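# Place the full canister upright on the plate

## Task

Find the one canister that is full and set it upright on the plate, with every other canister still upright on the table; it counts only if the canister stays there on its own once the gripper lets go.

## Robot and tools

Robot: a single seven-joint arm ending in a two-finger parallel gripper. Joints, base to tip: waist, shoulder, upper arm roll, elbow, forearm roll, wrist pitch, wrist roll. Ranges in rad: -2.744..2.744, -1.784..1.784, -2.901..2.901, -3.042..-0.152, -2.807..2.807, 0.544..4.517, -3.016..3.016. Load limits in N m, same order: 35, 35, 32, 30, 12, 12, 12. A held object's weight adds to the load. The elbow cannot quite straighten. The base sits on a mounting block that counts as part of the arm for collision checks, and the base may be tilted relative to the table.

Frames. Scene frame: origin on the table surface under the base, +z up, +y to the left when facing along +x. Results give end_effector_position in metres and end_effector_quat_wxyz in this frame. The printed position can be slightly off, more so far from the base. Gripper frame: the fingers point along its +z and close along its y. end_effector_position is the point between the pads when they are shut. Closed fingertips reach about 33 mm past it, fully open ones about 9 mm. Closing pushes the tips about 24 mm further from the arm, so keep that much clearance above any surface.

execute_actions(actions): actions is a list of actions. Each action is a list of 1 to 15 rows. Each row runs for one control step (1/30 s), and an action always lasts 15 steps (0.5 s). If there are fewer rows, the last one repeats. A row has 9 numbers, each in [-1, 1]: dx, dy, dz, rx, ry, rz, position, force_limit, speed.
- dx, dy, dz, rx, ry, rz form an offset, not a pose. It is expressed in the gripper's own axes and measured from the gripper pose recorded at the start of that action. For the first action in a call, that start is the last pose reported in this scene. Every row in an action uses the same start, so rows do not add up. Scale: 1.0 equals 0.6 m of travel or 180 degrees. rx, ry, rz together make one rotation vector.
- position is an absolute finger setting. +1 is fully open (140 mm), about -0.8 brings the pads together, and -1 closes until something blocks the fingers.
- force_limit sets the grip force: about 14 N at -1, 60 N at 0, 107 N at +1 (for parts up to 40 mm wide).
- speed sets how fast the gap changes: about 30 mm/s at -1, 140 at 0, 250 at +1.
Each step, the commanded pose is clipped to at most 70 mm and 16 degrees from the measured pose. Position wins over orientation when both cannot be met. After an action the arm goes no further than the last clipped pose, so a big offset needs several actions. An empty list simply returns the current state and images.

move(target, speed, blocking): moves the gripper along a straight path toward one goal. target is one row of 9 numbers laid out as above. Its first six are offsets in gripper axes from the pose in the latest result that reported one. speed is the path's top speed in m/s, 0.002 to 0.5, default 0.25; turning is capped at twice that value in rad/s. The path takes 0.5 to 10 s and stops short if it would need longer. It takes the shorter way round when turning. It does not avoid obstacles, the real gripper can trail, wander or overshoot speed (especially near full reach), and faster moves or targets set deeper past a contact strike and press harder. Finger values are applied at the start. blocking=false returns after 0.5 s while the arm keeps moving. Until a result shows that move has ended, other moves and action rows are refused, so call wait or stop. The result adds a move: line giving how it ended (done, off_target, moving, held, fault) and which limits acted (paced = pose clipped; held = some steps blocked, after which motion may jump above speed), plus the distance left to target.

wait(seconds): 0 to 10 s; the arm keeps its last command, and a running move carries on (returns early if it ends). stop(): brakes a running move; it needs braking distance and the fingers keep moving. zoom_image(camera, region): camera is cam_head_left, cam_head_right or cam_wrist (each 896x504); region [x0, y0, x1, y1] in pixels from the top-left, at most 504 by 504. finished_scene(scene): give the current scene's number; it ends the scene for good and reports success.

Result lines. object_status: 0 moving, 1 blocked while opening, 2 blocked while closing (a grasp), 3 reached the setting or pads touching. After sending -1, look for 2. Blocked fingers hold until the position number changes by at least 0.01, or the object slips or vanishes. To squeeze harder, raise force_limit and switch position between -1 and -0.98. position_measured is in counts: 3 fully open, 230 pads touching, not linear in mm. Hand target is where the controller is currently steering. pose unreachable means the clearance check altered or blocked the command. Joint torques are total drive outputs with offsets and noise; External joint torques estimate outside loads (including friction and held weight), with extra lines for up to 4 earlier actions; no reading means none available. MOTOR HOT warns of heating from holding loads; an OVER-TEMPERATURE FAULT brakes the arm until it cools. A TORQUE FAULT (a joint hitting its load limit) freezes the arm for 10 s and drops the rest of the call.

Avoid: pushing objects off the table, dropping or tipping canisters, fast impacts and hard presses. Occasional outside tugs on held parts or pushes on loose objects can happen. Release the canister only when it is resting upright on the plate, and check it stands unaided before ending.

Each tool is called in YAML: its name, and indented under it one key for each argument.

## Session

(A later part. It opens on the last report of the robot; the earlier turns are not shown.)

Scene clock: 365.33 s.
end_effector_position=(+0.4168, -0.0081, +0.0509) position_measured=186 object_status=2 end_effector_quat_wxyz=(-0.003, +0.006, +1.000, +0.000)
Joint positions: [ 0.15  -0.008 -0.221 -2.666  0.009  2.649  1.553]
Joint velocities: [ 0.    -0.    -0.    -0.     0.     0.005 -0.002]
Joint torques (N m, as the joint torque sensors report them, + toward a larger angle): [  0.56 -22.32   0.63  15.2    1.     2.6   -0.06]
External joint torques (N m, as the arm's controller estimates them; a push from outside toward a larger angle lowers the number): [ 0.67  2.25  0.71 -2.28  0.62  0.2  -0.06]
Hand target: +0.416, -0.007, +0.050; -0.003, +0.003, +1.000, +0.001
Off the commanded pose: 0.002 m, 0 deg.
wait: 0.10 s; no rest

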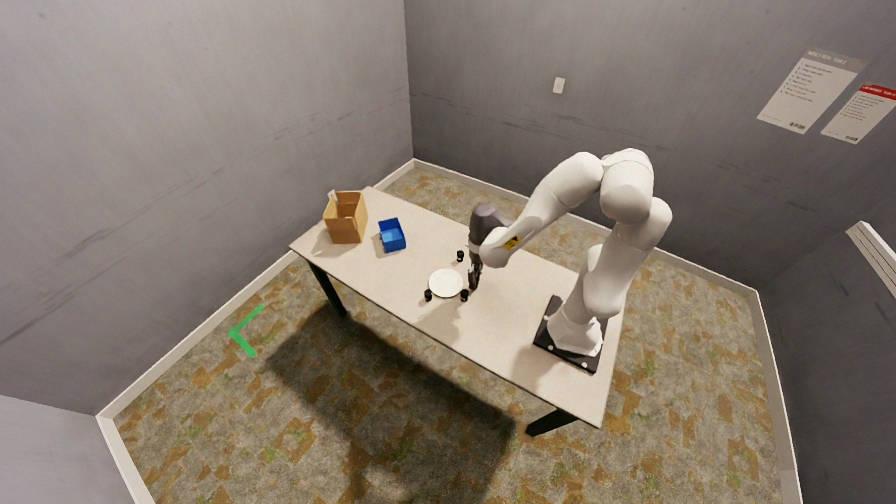

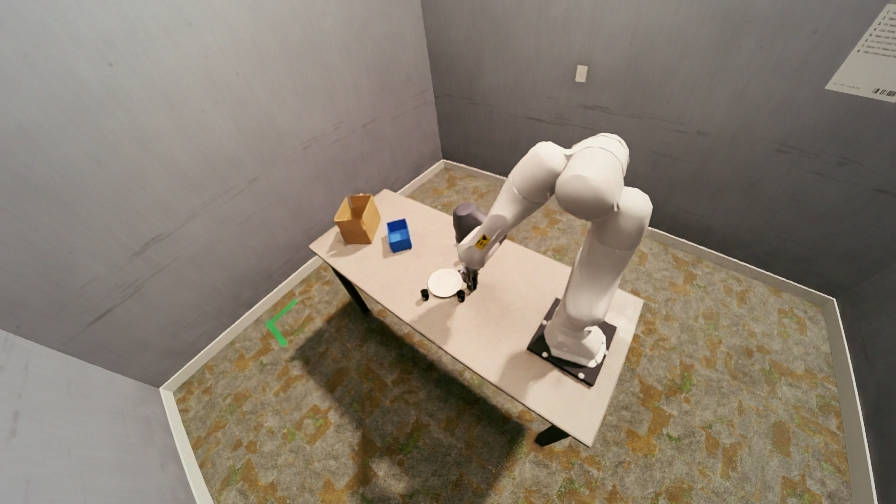

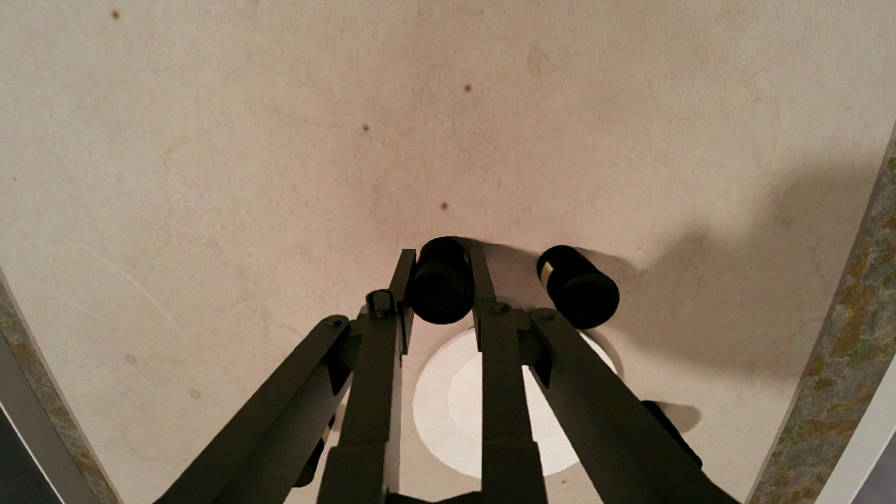

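execute_actions:
  actions:
    - [[0,0,0.002,0,0,0,-1,0,0],[0,0,0.004,0,0,0,-1,0,0],[0,0,0.006,0,0,0,-1,0,0],[0,0,0.008,0,0,0,-1,0,0],[0,0,0.010,0,0,0,-1,0,0],[0,0,0.0115,0,0,0,-1,0,0],[0,0,0.0115,0,0,0,-1,0,0],[0,0,0.0115,0,0,0,-1,0,0],[0,0,0.0115,0,0,0,-1,0,0],[0,0,0.0115,0,0,0,0,0,0],[0,0,0.0115,0,0,0,0,0,0],[0,0,0.0115,0,0,0,0,0,0],[0,0,0.0115,0,0,0,0,0,0],[0,0,0.0115,0,0,0,0,0,0],[0,0,0.0115,0,0,0,0,0,0]]
    - [[0,0,0,0,0,0,0,0,0],[0,0,-0.004,0,0,0,0,0,0],[0,0,-0.010,0,0,0,0,0,0],[0,0,-0.017,0,0,0,0,0,0],[0,0,-0.024,0,0,0,0,0,0],[0,0,-0.031,0,0,0,0,0,0],[0,0,-0.038,0,0,0,0,0,0],[0,0,-0.045,0,0,0,0,0,0],[0,0,-0.052,0,0,0,0,0,0],[0,0,-0.059,0,0,0,0,0,0],[0,0,-0.066,0,0,0,0,0,0],[0,0,-0.073,0,0,0,0,0,0],[0,0,-0.080,0,0,0,0,0,0],[0,0,-0.085,0,0,0,0,0,0],[0,0,-0.088,0,0,0,0,0,0]]
    - [[0,0.005,-0.008,0,0,0,0,0,0],[-0.001,0.015,-0.010,0,0,0,0,0,0],[-0.002,0.028,-0.010,0,0,0,0,0,0],[-0.003,0.042,-0.010,0,0,0,0,0,0],[-0.004,0.056,-0.010,0,0,0,0,0,0],[-0.005,0.070,-0.010,0,0,0,0,0,0],[-0.006,0.084,-0.010,0,0,0,0,0,0],[-0.007,0.097,-0.010,0,0,0,0,0,0],[-0.008,0.108,-0.010,0,0,0,0,0,0],[-0.008,0.116,-0.010,0,0,0,0,0,0],[-0.008,0.121,-0.010,0,0,0,0,0,0],[-0.008,0.124,-0.010,0,0,0,0,0,0],[-0.008,0.125,-0.010,0,0,0,0,0,0],[-0.008,0.125,-0.010,0,0,0,0,0,0],[-0.008,0.125,-0.010,0,0,0,0,0,0]]

wait:
  seconds: 0.3

Scene clock: 395.53 s.
end_effector_position=(+0.4292, +0.0669, +0.0983) position_measured=129 object_status=3 end_effector_quat_wxyz=(+0.011, -0.028, +1.000, +0.004)
Joint positions: [ 0.214 -0.109 -0.116 -2.625 -0.002  2.538  1.663]
Joint velocities: [ 0.001  0.027  0.071  0.027  0.011 -0.014  0.186]
Joint torques (N m, as the joint torque sensors report them, + toward a larger angle): [ -0.29 -21.88   0.14  20.13   1.27   1.77   0.17]
External joint torques (N m, as the arm's controller estimates them; a push from outside toward a larger angle lowers the number): [ 1.43  1.96  1.65  0.63  0.71 -0.68  0.18]
External joint torques at the end of the 1st action: [ 0.02  2.11  0.18 -1.96  0.56  0.23 -0.01]
External joint torques at the end of the 2nd action: [-2.39 -0.18  0.47  0.17 -0.53 -0.64  0.09]
Hand target: +0.429, +0.070, +0.098; +0.009, -0.000, +1.000, +0.005
Off the commanded pose: 0.002 m, 3 deg.

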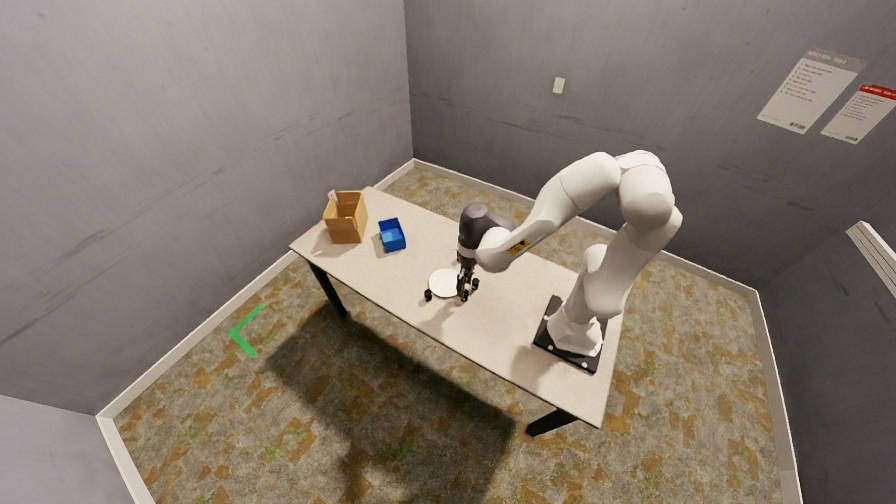

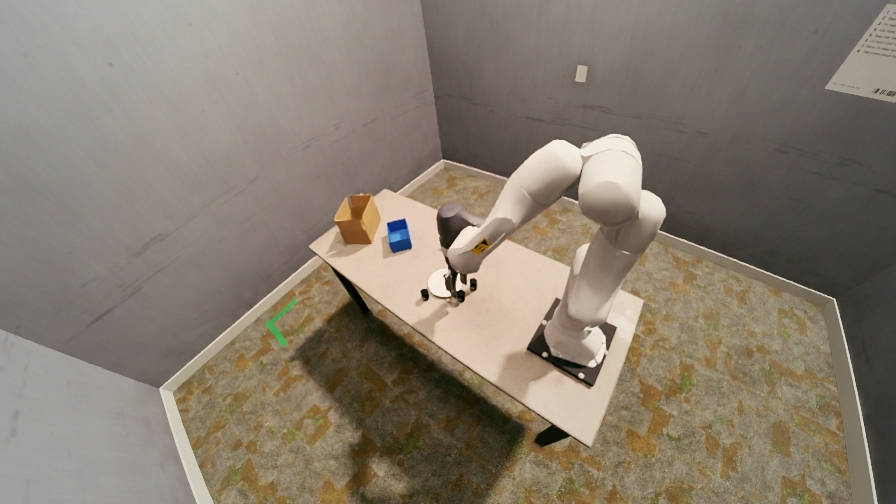

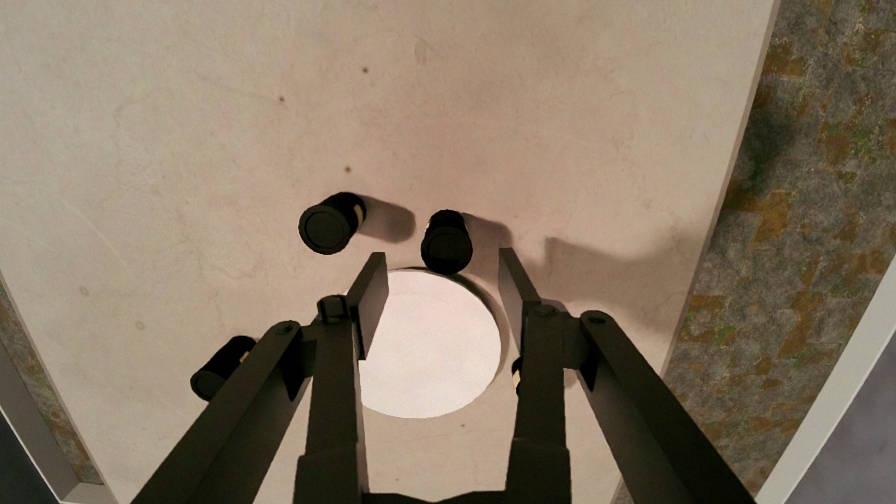

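Scene clock: 395.83 s.
end_effector_position=(+0.4291, +0.0685, +0.0982) position_measured=129 object_status=3 end_effector_quat_wxyz=(+0.010, -0.012, +1.000, +0.004)
Joint positions: [ 0.214 -0.107 -0.113 -2.623 -0.001  2.536  1.698]
Joint velocities: [ 0.001 -0.     0.     0.002  0.001 -0.002  0.069]
Joint torques (N m, as the joint torque sensors report them, + toward a larger angle): [ -0.23 -21.24   1.24  20.     1.1    1.9    0.23]
External joint torques (N m, as the arm's controller estimates them; a push from outside toward a larger angle lowers the number): [-0.09  2.42  1.18  0.29  0.62 -0.58  0.23]
Hand target: +0.429, +0.070, +0.098; +0.009, -0.000, +1.000, +0.005
Off the commanded pose: 0.001 m, 1 deg.
wait: 0.30 s; no rest

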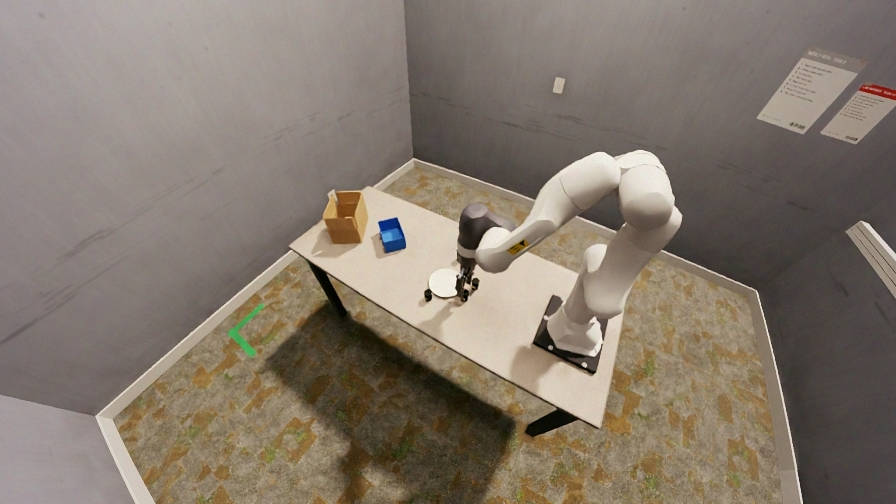

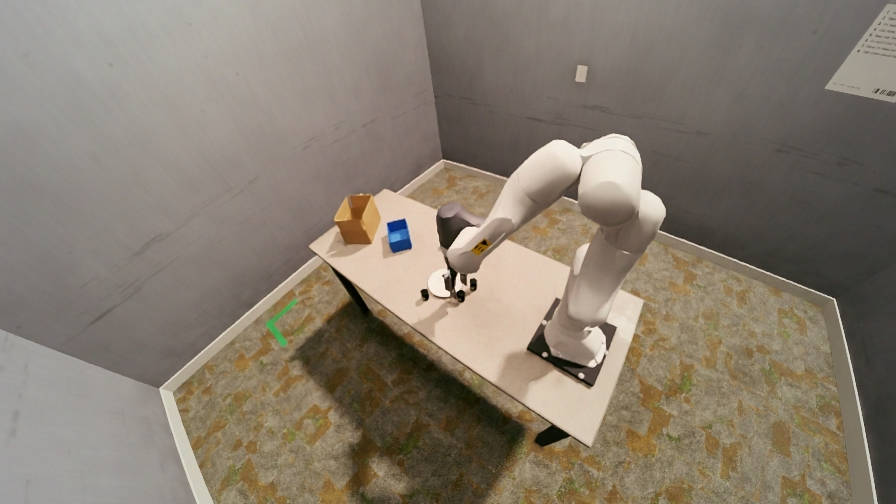

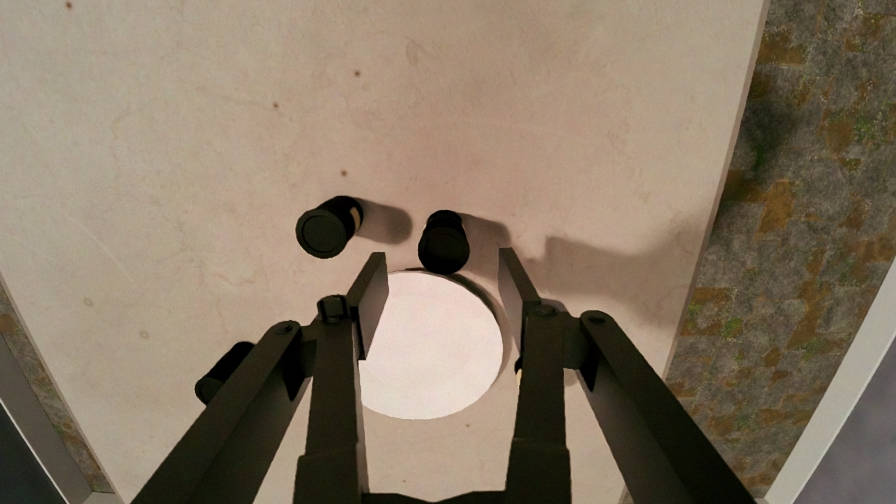

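execute_actions:
  actions:
    - [[0,0,0.0035,0,0,0,0,0,0],[0,0,0.007,0,0,0,0,0,0],[0,0,0.0105,0,0,0,0,0,0],[0,0,0.014,0,0,0,0,0,0],[0,0,0.0175,0,0,0,0,0,0],[0,0,0.021,0,0,0,0,0,0],[0,0,0.0245,0,0,0,0,0,0],[0,0,0.028,0,0,0,0,0,0],[0,0,0.0315,0,0,0,0,0,0],[0,0,0.035,0,0,0,0,0,0],[0,0,0.0385,0,0,0,0,0,0],[0,0,0.042,0,0,0,0,0,0],[0,0,0.0455,0,0,0,0,0,0],[0,0,0.049,0,0,0,0,0,0],[0,0,0.0525,0,0,0,0,0,0]]
    - [[-0.005,0,0.009,0,0,0,0,0,0],[-0.005,0,0.014,0,0,0,0,0,0],[-0.005,0,0.019,0,0,0,0,0,0],[-0.005,0,0.024,0,0,0,0,0,0],[-0.005,0,0.029,0,0,0,0,0,0],[-0.005,0,0.033,0,0,0,0,0,0],[-0.005,0,0.037,0,0,0,0,0,0],[-0.005,0,0.040,0,0,0,0,0,0],[-0.005,0,0.042,0,0,0,0,0,0],[-0.005,0,0.0437,0,0,0,0,0,0],[-0.005,0,0.0437,0,0,0,0,0,0],[-0.005,0,0.0437,0,0,0,0,0,0],[-0.005,0,0.0437,0,0,0,-1,0,0],[-0.005,0,0.0437,0,0,0,-1,0,0],[-0.005,0,0.0437,0,0,0,-1,0,0]]

wait:
  seconds: 0.3

Scene clock: 413.67 s.
end_effector_position=(+0.4259, +0.0645, +0.0441) position_measured=142 object_status=0 end_effector_quat_wxyz=(-0.002, -0.004, +1.000, -0.000)
Joint positions: [ 0.214  0.042 -0.113 -2.626  0.021  2.663  1.693]
Joint velocities: [ 0.001  0.009 -0.001  0.     0.011  0.057 -0.01 ]
Joint torques (N m, as the joint torque sensors report them, + toward a larger angle): [ -0.34 -23.99   0.6   17.21   0.9    2.66  -0.14]
External joint torques (N m, as the arm's controller estimates them; a push from outside toward a larger angle lowers the number): [-0.18  2.74  0.83 -0.28  0.52  0.24 -0.14]
External joint torques at the end of the 1st action: [ 0.36  1.97 -0.01 -2.89  0.62  0.3  -0.27]
Hand target: +0.430, +0.066, +0.045; +0.004, -0.007, +1.000, +0.001
Off the commanded pose: 0.005 m, 1 deg.

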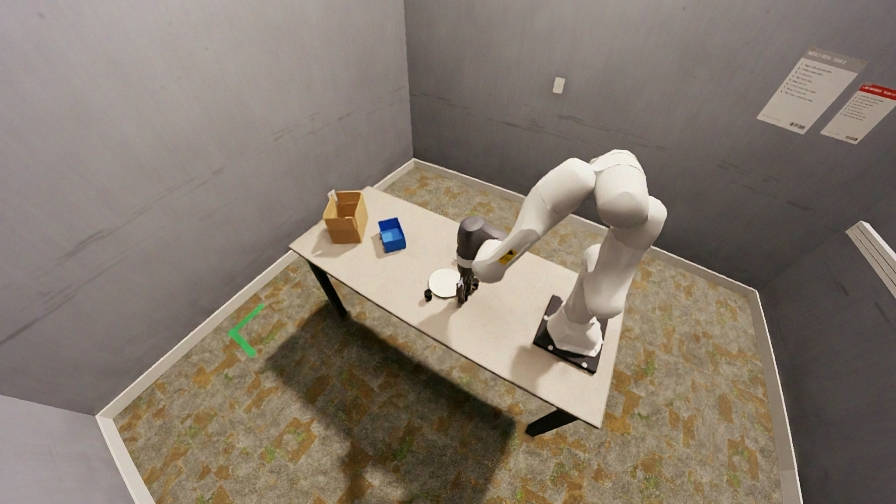

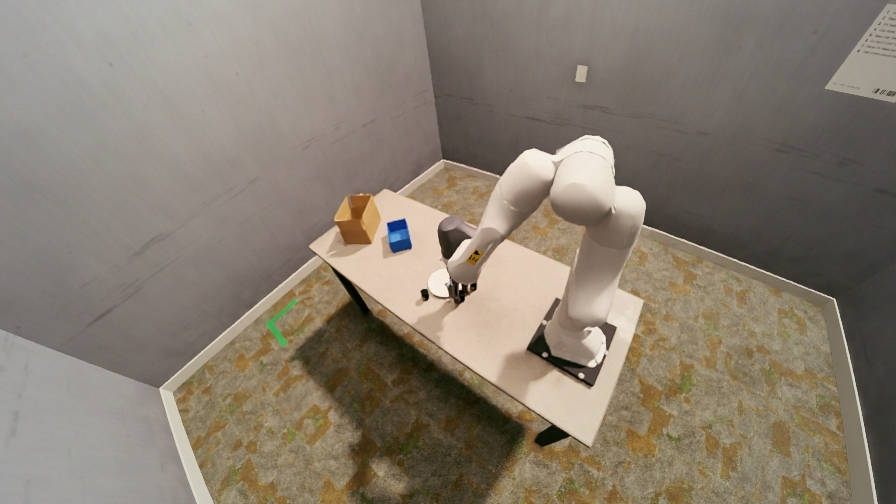

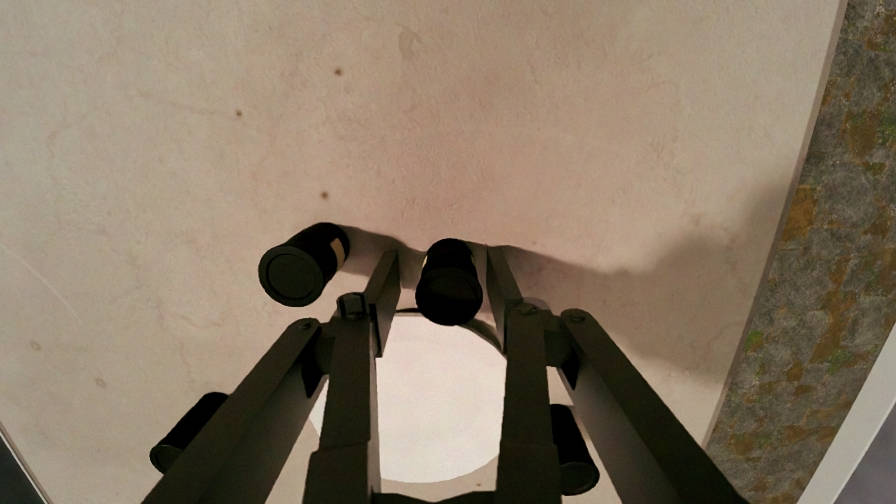

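Scene clock: 413.97 s.
end_effector_position=(+0.4285, +0.0650, +0.0448) position_measured=186 object_status=0 end_effector_quat_wxyz=(+0.002, -0.005, +1.000, +0.000)
Joint positions: [ 0.214  0.042 -0.112 -2.626  0.023  2.671  1.691]
Joint velocities: [-0.001  0.002 -0.001  0.002  0.001  0.008 -0.005]
Joint torques (N m, as the joint torque sensors report them, + toward a larger angle): [ -0.17 -23.97   0.56  16.9    0.98   2.6   -0.18]
External joint torques (N m, as the arm's controller estimates them; a push from outside toward a larger angle lowers the number): [-0.02  2.5   0.8  -0.46  0.6   0.18 -0.18]
Hand target: +0.430, +0.066, +0.045; +0.004, -0.007, +1.000, +0.001
Off the commanded pose: 0.002 m, 0 deg.
wait: 0.30 s; no rest

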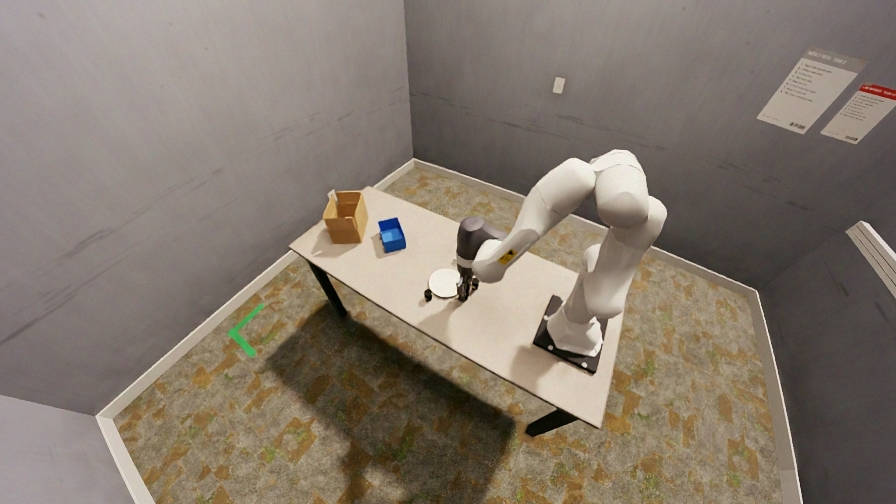

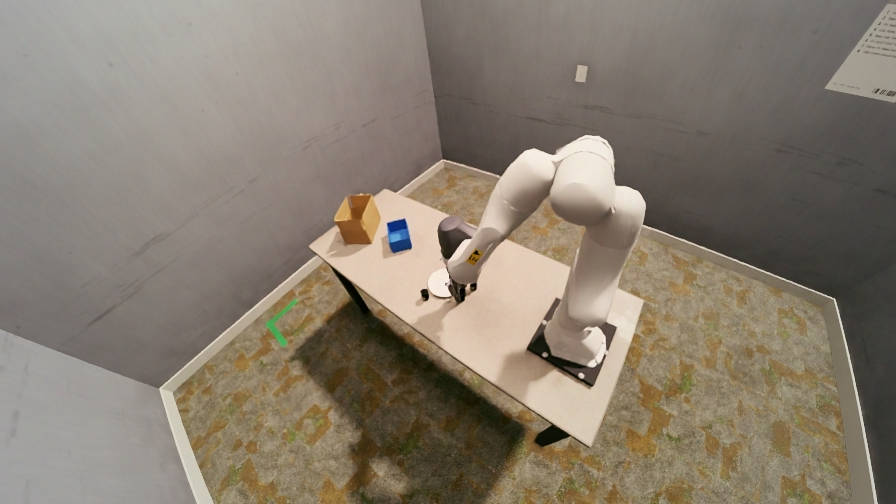

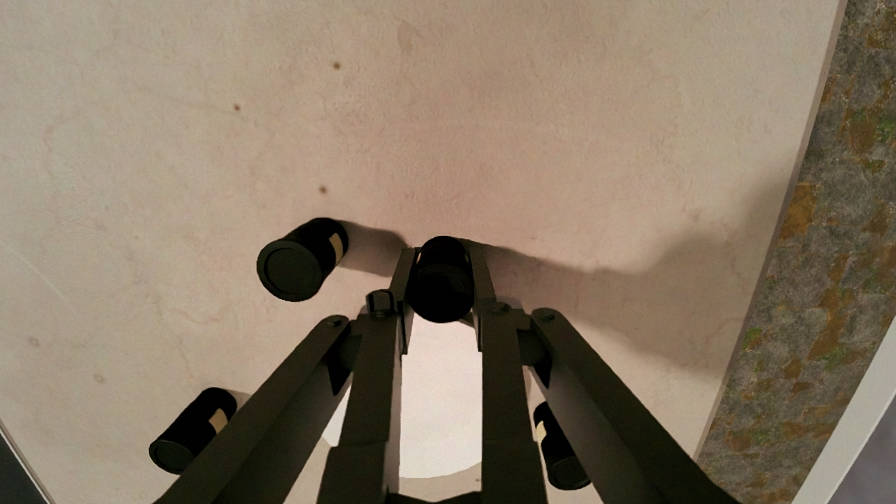

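execute_actions:
  actions:
    - [[0,0,-0.0026,0,0,0,-1,0,0],[0,0,-0.0052,0,0,0,-1,0,0],[0,0,-0.0078,0,0,0,-1,0,0],[0,0,-0.0104,0,0,0,-1,0,0],[0,0,-0.0130,0,0,0,-1,0,0],[0,0,-0.0156,0,0,0,-1,0,0],[0,0,-0.0182,0,0,0,-1,0,0],[0,0,-0.0208,0,0,0,-1,0,0],[0,0,-0.0234,0,0,0,-1,0,0],[0,0,-0.0260,0,0,0,-1,0,0],[0,0,-0.0286,0,0,0,-1,0,0],[0,0,-0.0312,0,0,0,-1,0,0],[0,0,-0.0338,0,0,0,-1,0,0],[0,0,-0.0364,0,0,0,-1,0,0],[0,0,-0.0390,0,0,0,-1,0,0]]

wait:
  seconds: 0.4

wait:
  seconds: 0.1

wait:
  seconds: 0.1

Scene clock: 420.90 s.
end_effector_position=(+0.4303, +0.0668, +0.0645) position_measured=186 object_status=2 end_effector_quat_wxyz=(+0.007, -0.008, +1.000, +0.002)
Joint positions: [ 0.214 -0.013 -0.112 -2.625  0.013  2.625  1.694]
Joint velocities: [-0.001 -0.127  0.001  0.007 -0.024 -0.123  0.014]
Joint torques (N m, as the joint torque sensors report them, + toward a larger angle): [ -1.41 -24.99  -1.24  18.55  -0.11   1.93   0.21]
External joint torques (N m, as the arm's controller estimates them; a push from outside toward a larger angle lowers the number): [-1.24 -0.15 -1.1   0.31 -0.54 -0.55  0.21]
Hand target: +0.428, +0.065, +0.068; +0.002, -0.005, +1.000, +0.001
Off the commanded pose: 0.005 m, 1 deg.

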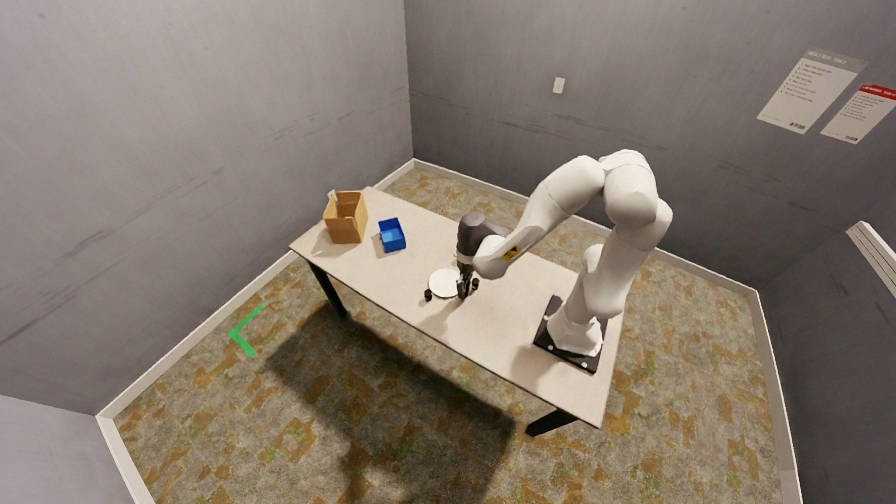

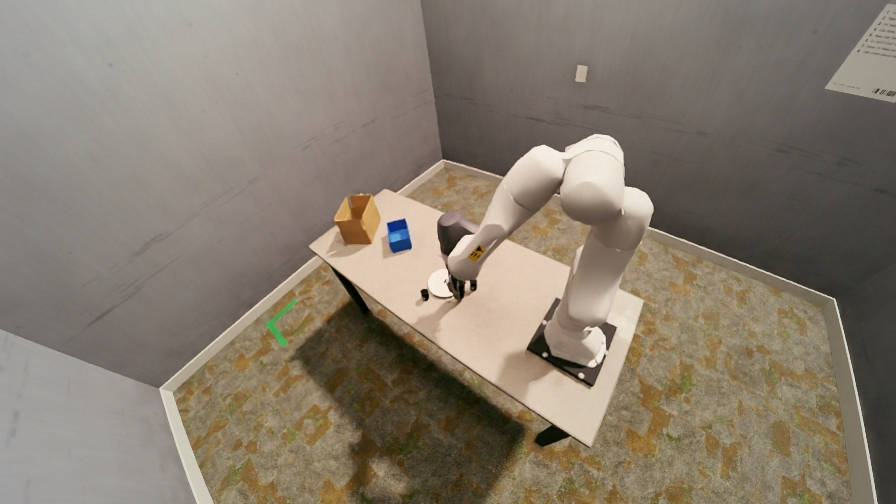

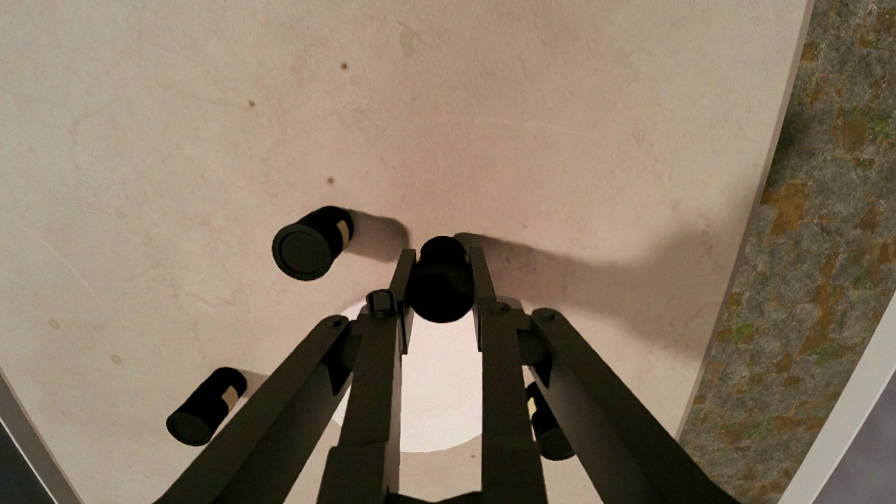

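Scene clock: 421.30 s.
end_effector_position=(+0.4278, +0.0666, +0.0672) position_measured=186 object_status=2 end_effector_quat_wxyz=(+0.003, -0.007, +1.000, +0.002)
Joint positions: [ 0.214 -0.022 -0.112 -2.624  0.011  2.607  1.697]
Joint velocities: [ 0.    -0.001  0.001  0.     0.    -0.011  0.001]
Joint torques (N m, as the joint torque sensors report them, + toward a larger angle): [ -1.42 -25.18  -1.04  17.86  -0.1    1.88   0.37]
External joint torques (N m, as the arm's controller estimates them; a push from outside toward a larger angle lowers the number): [-1.36  0.19 -1.01 -0.58 -0.52 -0.57  0.37]
Hand target: +0.428, +0.065, +0.068; +0.002, -0.005, +1.000, +0.001
Off the commanded pose: 0.002 m, 0 deg.
wait: 0.40 s; at rest by 0.37 s

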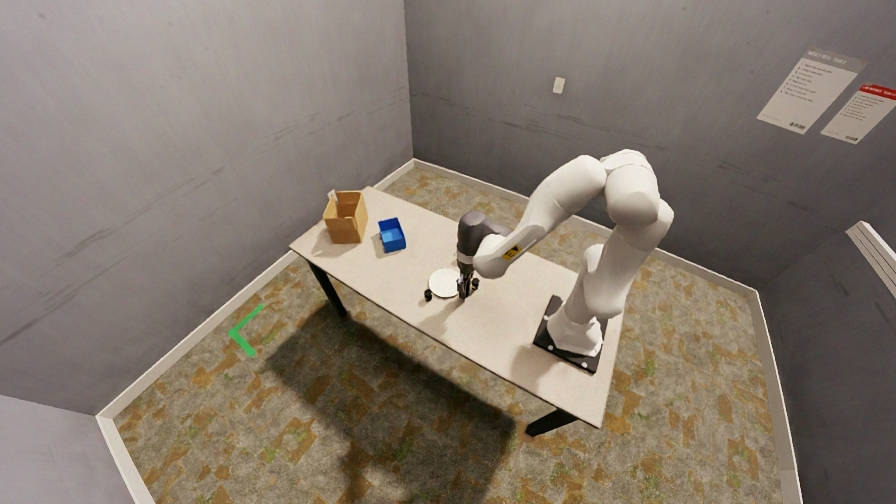

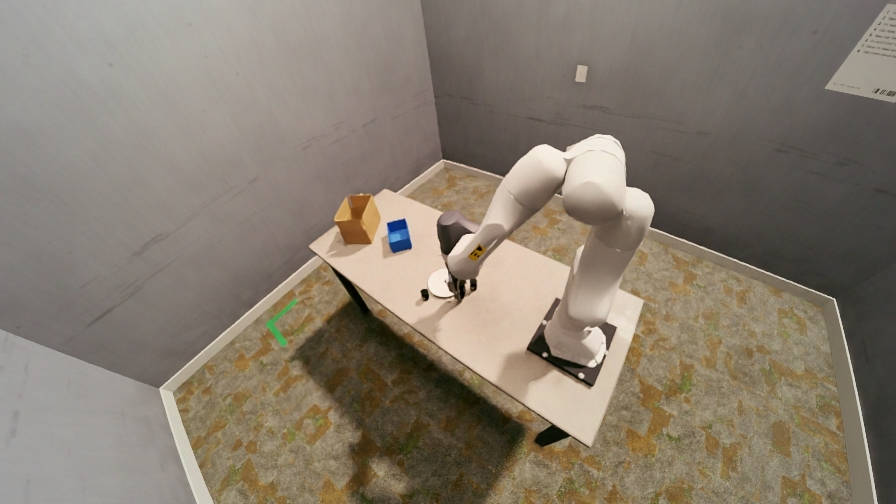

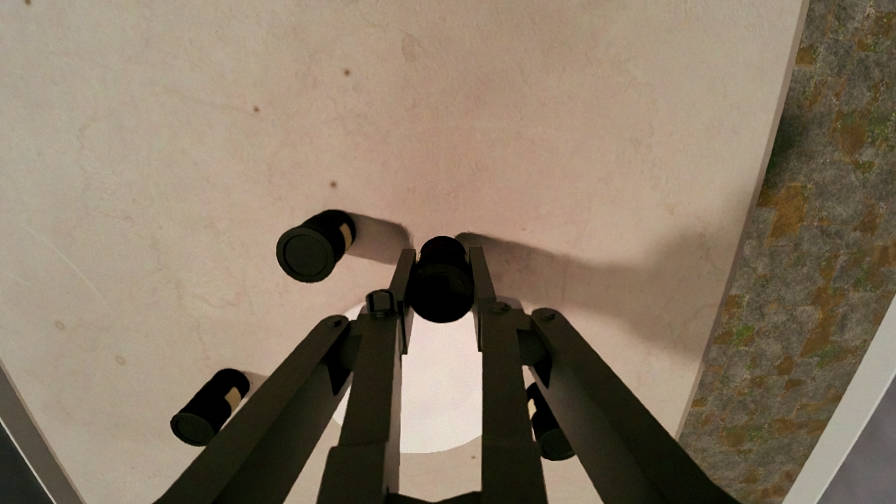

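Scene clock: 421.40 s.
end_effector_position=(+0.4275, +0.0666, +0.0672) position_measured=186 object_status=2 end_effector_quat_wxyz=(+0.002, -0.007, +1.000, +0.001)
Joint positions: [ 0.214 -0.022 -0.112 -2.624  0.011  2.606  1.697]
Joint velocities: [ 0.    -0.    -0.001 -0.     0.001 -0.006  0.002]
Joint torques (N m, as the joint torque sensors report them, + toward a larger angle): [ -1.08 -25.    -0.95  18.32  -0.07   1.77   0.14]
External joint torques (N m, as the arm's controller estimates them; a push from outside toward a larger angle lowers the number): [-0.88  0.34 -0.8  -0.05 -0.49 -0.66  0.14]
Hand target: +0.428, +0.065, +0.068; +0.002, -0.005, +1.000, +0.001
Off the commanded pose: 0.002 m, 0 deg.
wait: 0.10 s; no rest

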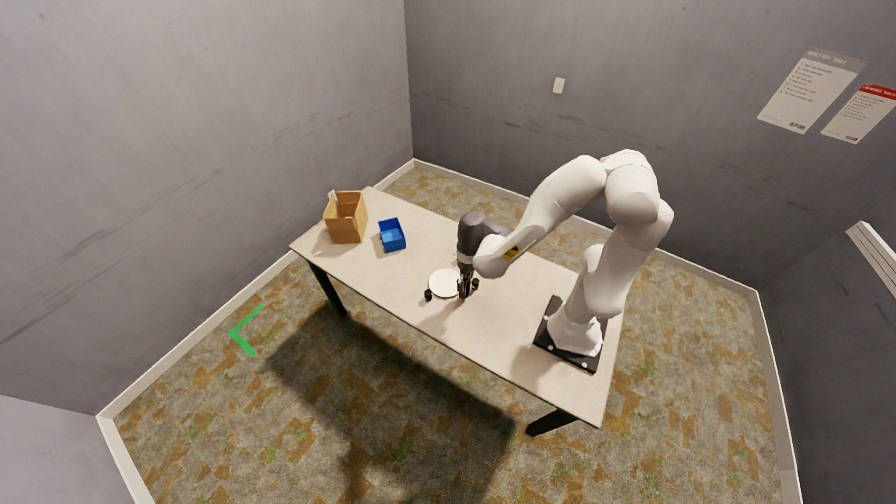

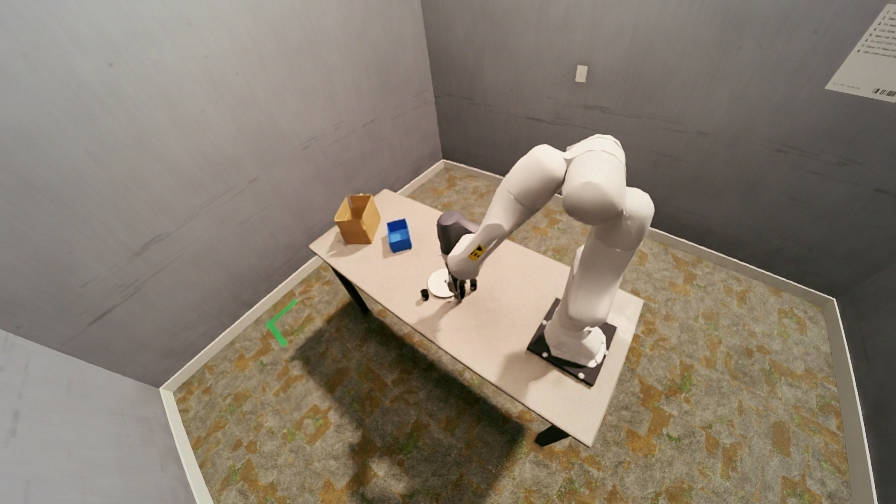

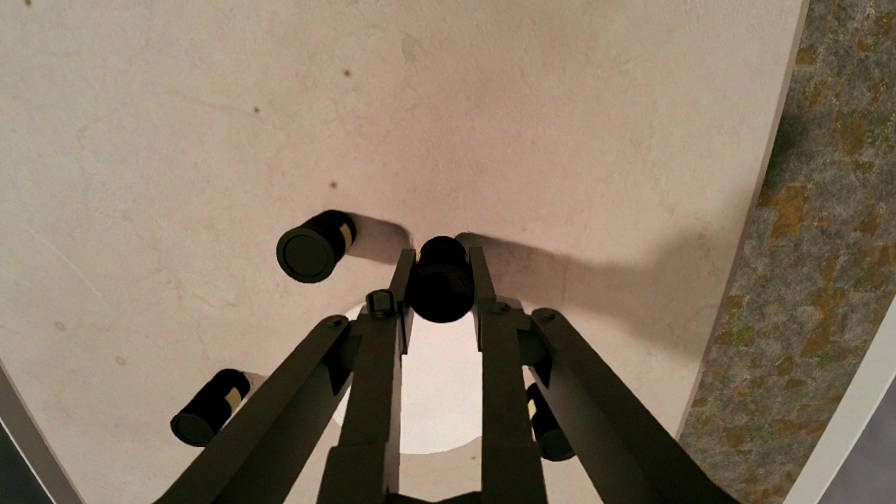

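Scene clock: 421.50 s.
end_effector_position=(+0.4273, +0.0665, +0.0671) position_measured=186 object_status=2 end_effector_quat_wxyz=(+0.002, -0.007, +1.000, +0.001)
Joint positions: [ 0.214 -0.022 -0.112 -2.624  0.011  2.605  1.697]
Joint velocities: [-0.     0.    -0.001  0.    -0.001 -0.003  0.003]
Joint torques (N m, as the joint torque sensors report them, + toward a larger angle): [ -1.23 -25.07  -0.8   18.3   -0.06   1.89   0.22]
External joint torques (N m, as the arm's controller estimates them; a push from outside toward a larger angle lowers the number): [-1.06  0.2  -0.68 -0.02 -0.48 -0.53  0.22]
Hand target: +0.428, +0.065, +0.068; +0.002, -0.005, +1.000, +0.001
Off the commanded pose: 0.002 m, 0 deg.
wait: 0.10 s; no rest

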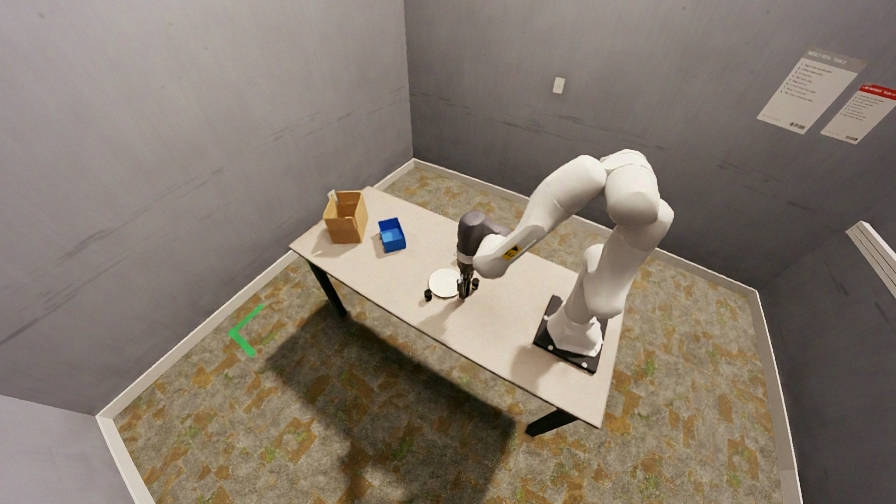

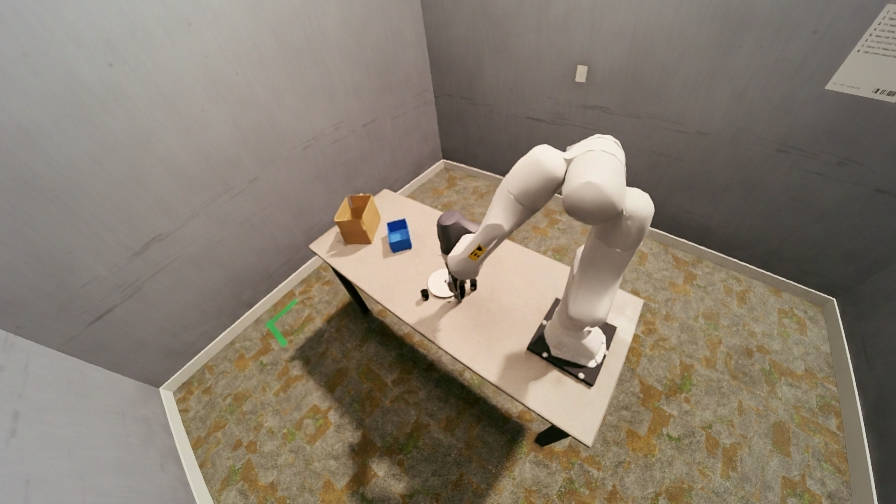

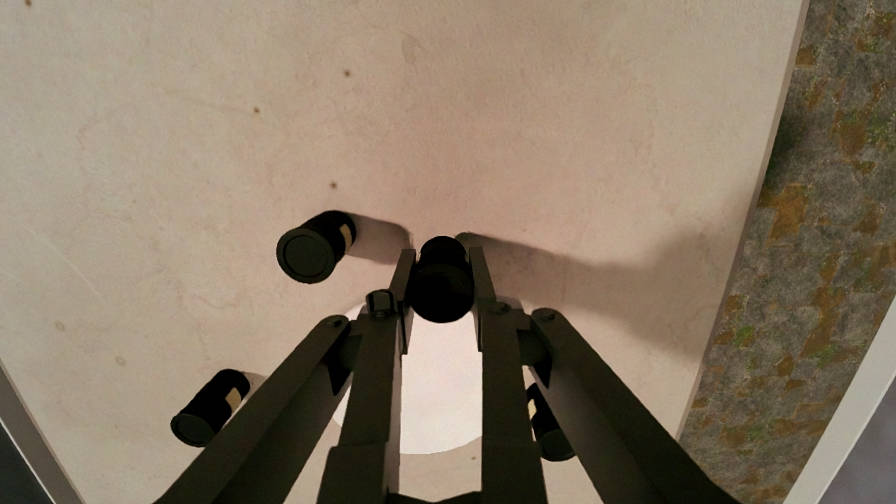

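execute_actions:
  actions: []

Scene clock: 437.00 s.
end_effector_position=(+0.4271, +0.0665, +0.0671) position_measured=186 object_status=2 end_effector_quat_wxyz=(+0.002, -0.007, +1.000, +0.001)
Joint positions: [ 0.214 -0.022 -0.112 -2.624  0.01   2.605  1.698]
Joint velocities: [ 0.    -0.     0.     0.001 -0.     0.     0.001]
Joint torques (N m, as the joint torque sensors report them, + toward a larger angle): [ -1.11 -25.1   -0.86  18.13  -0.07   1.82   0.21]
External joint torques (N m, as the arm's controller estimates them; a push from outside toward a larger angle lowers the number): [-0.95  0.2  -0.74 -0.29 -0.5  -0.62  0.21]
Hand target: +0.428, +0.065, +0.068; +0.002, -0.005, +1.000, +0.001
Off the commanded pose: 0.002 m, 0 deg.

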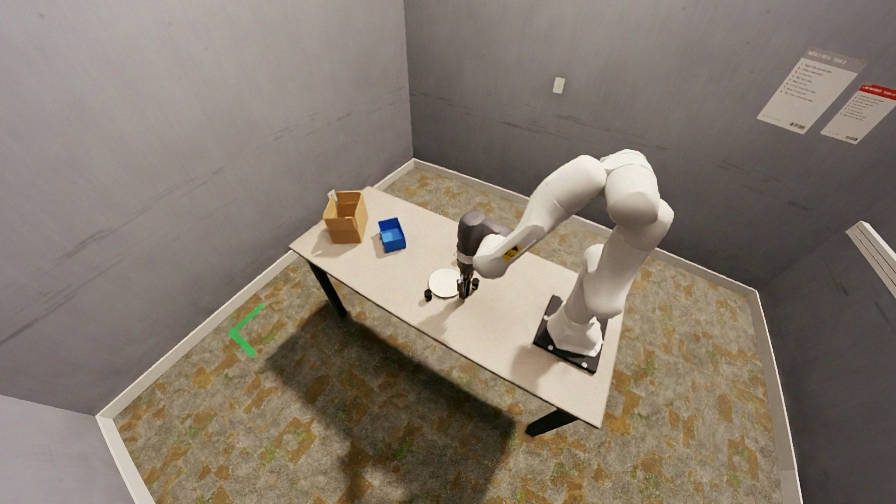

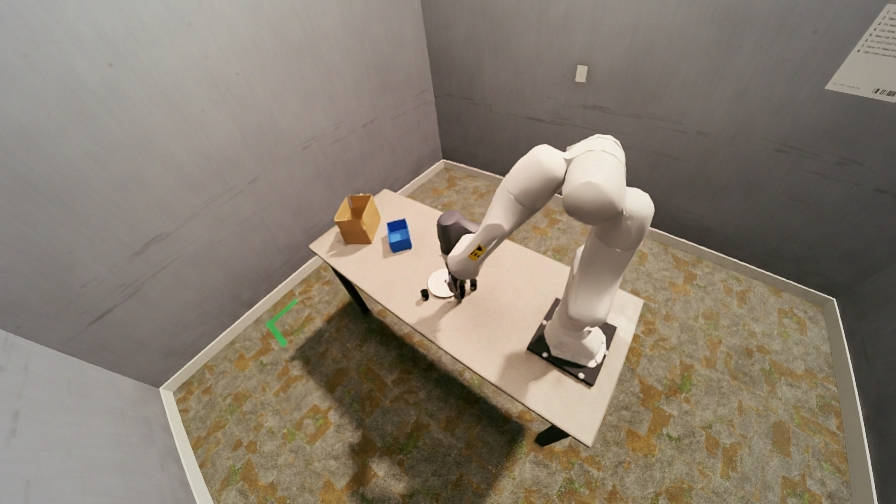

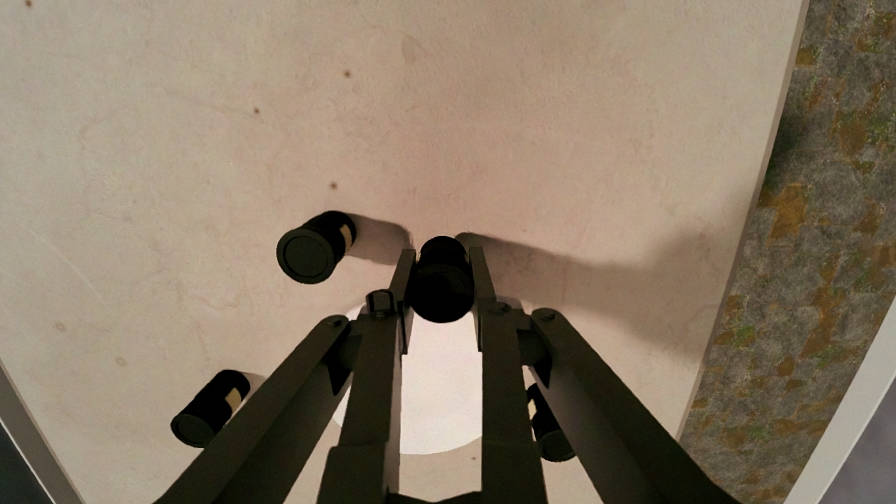

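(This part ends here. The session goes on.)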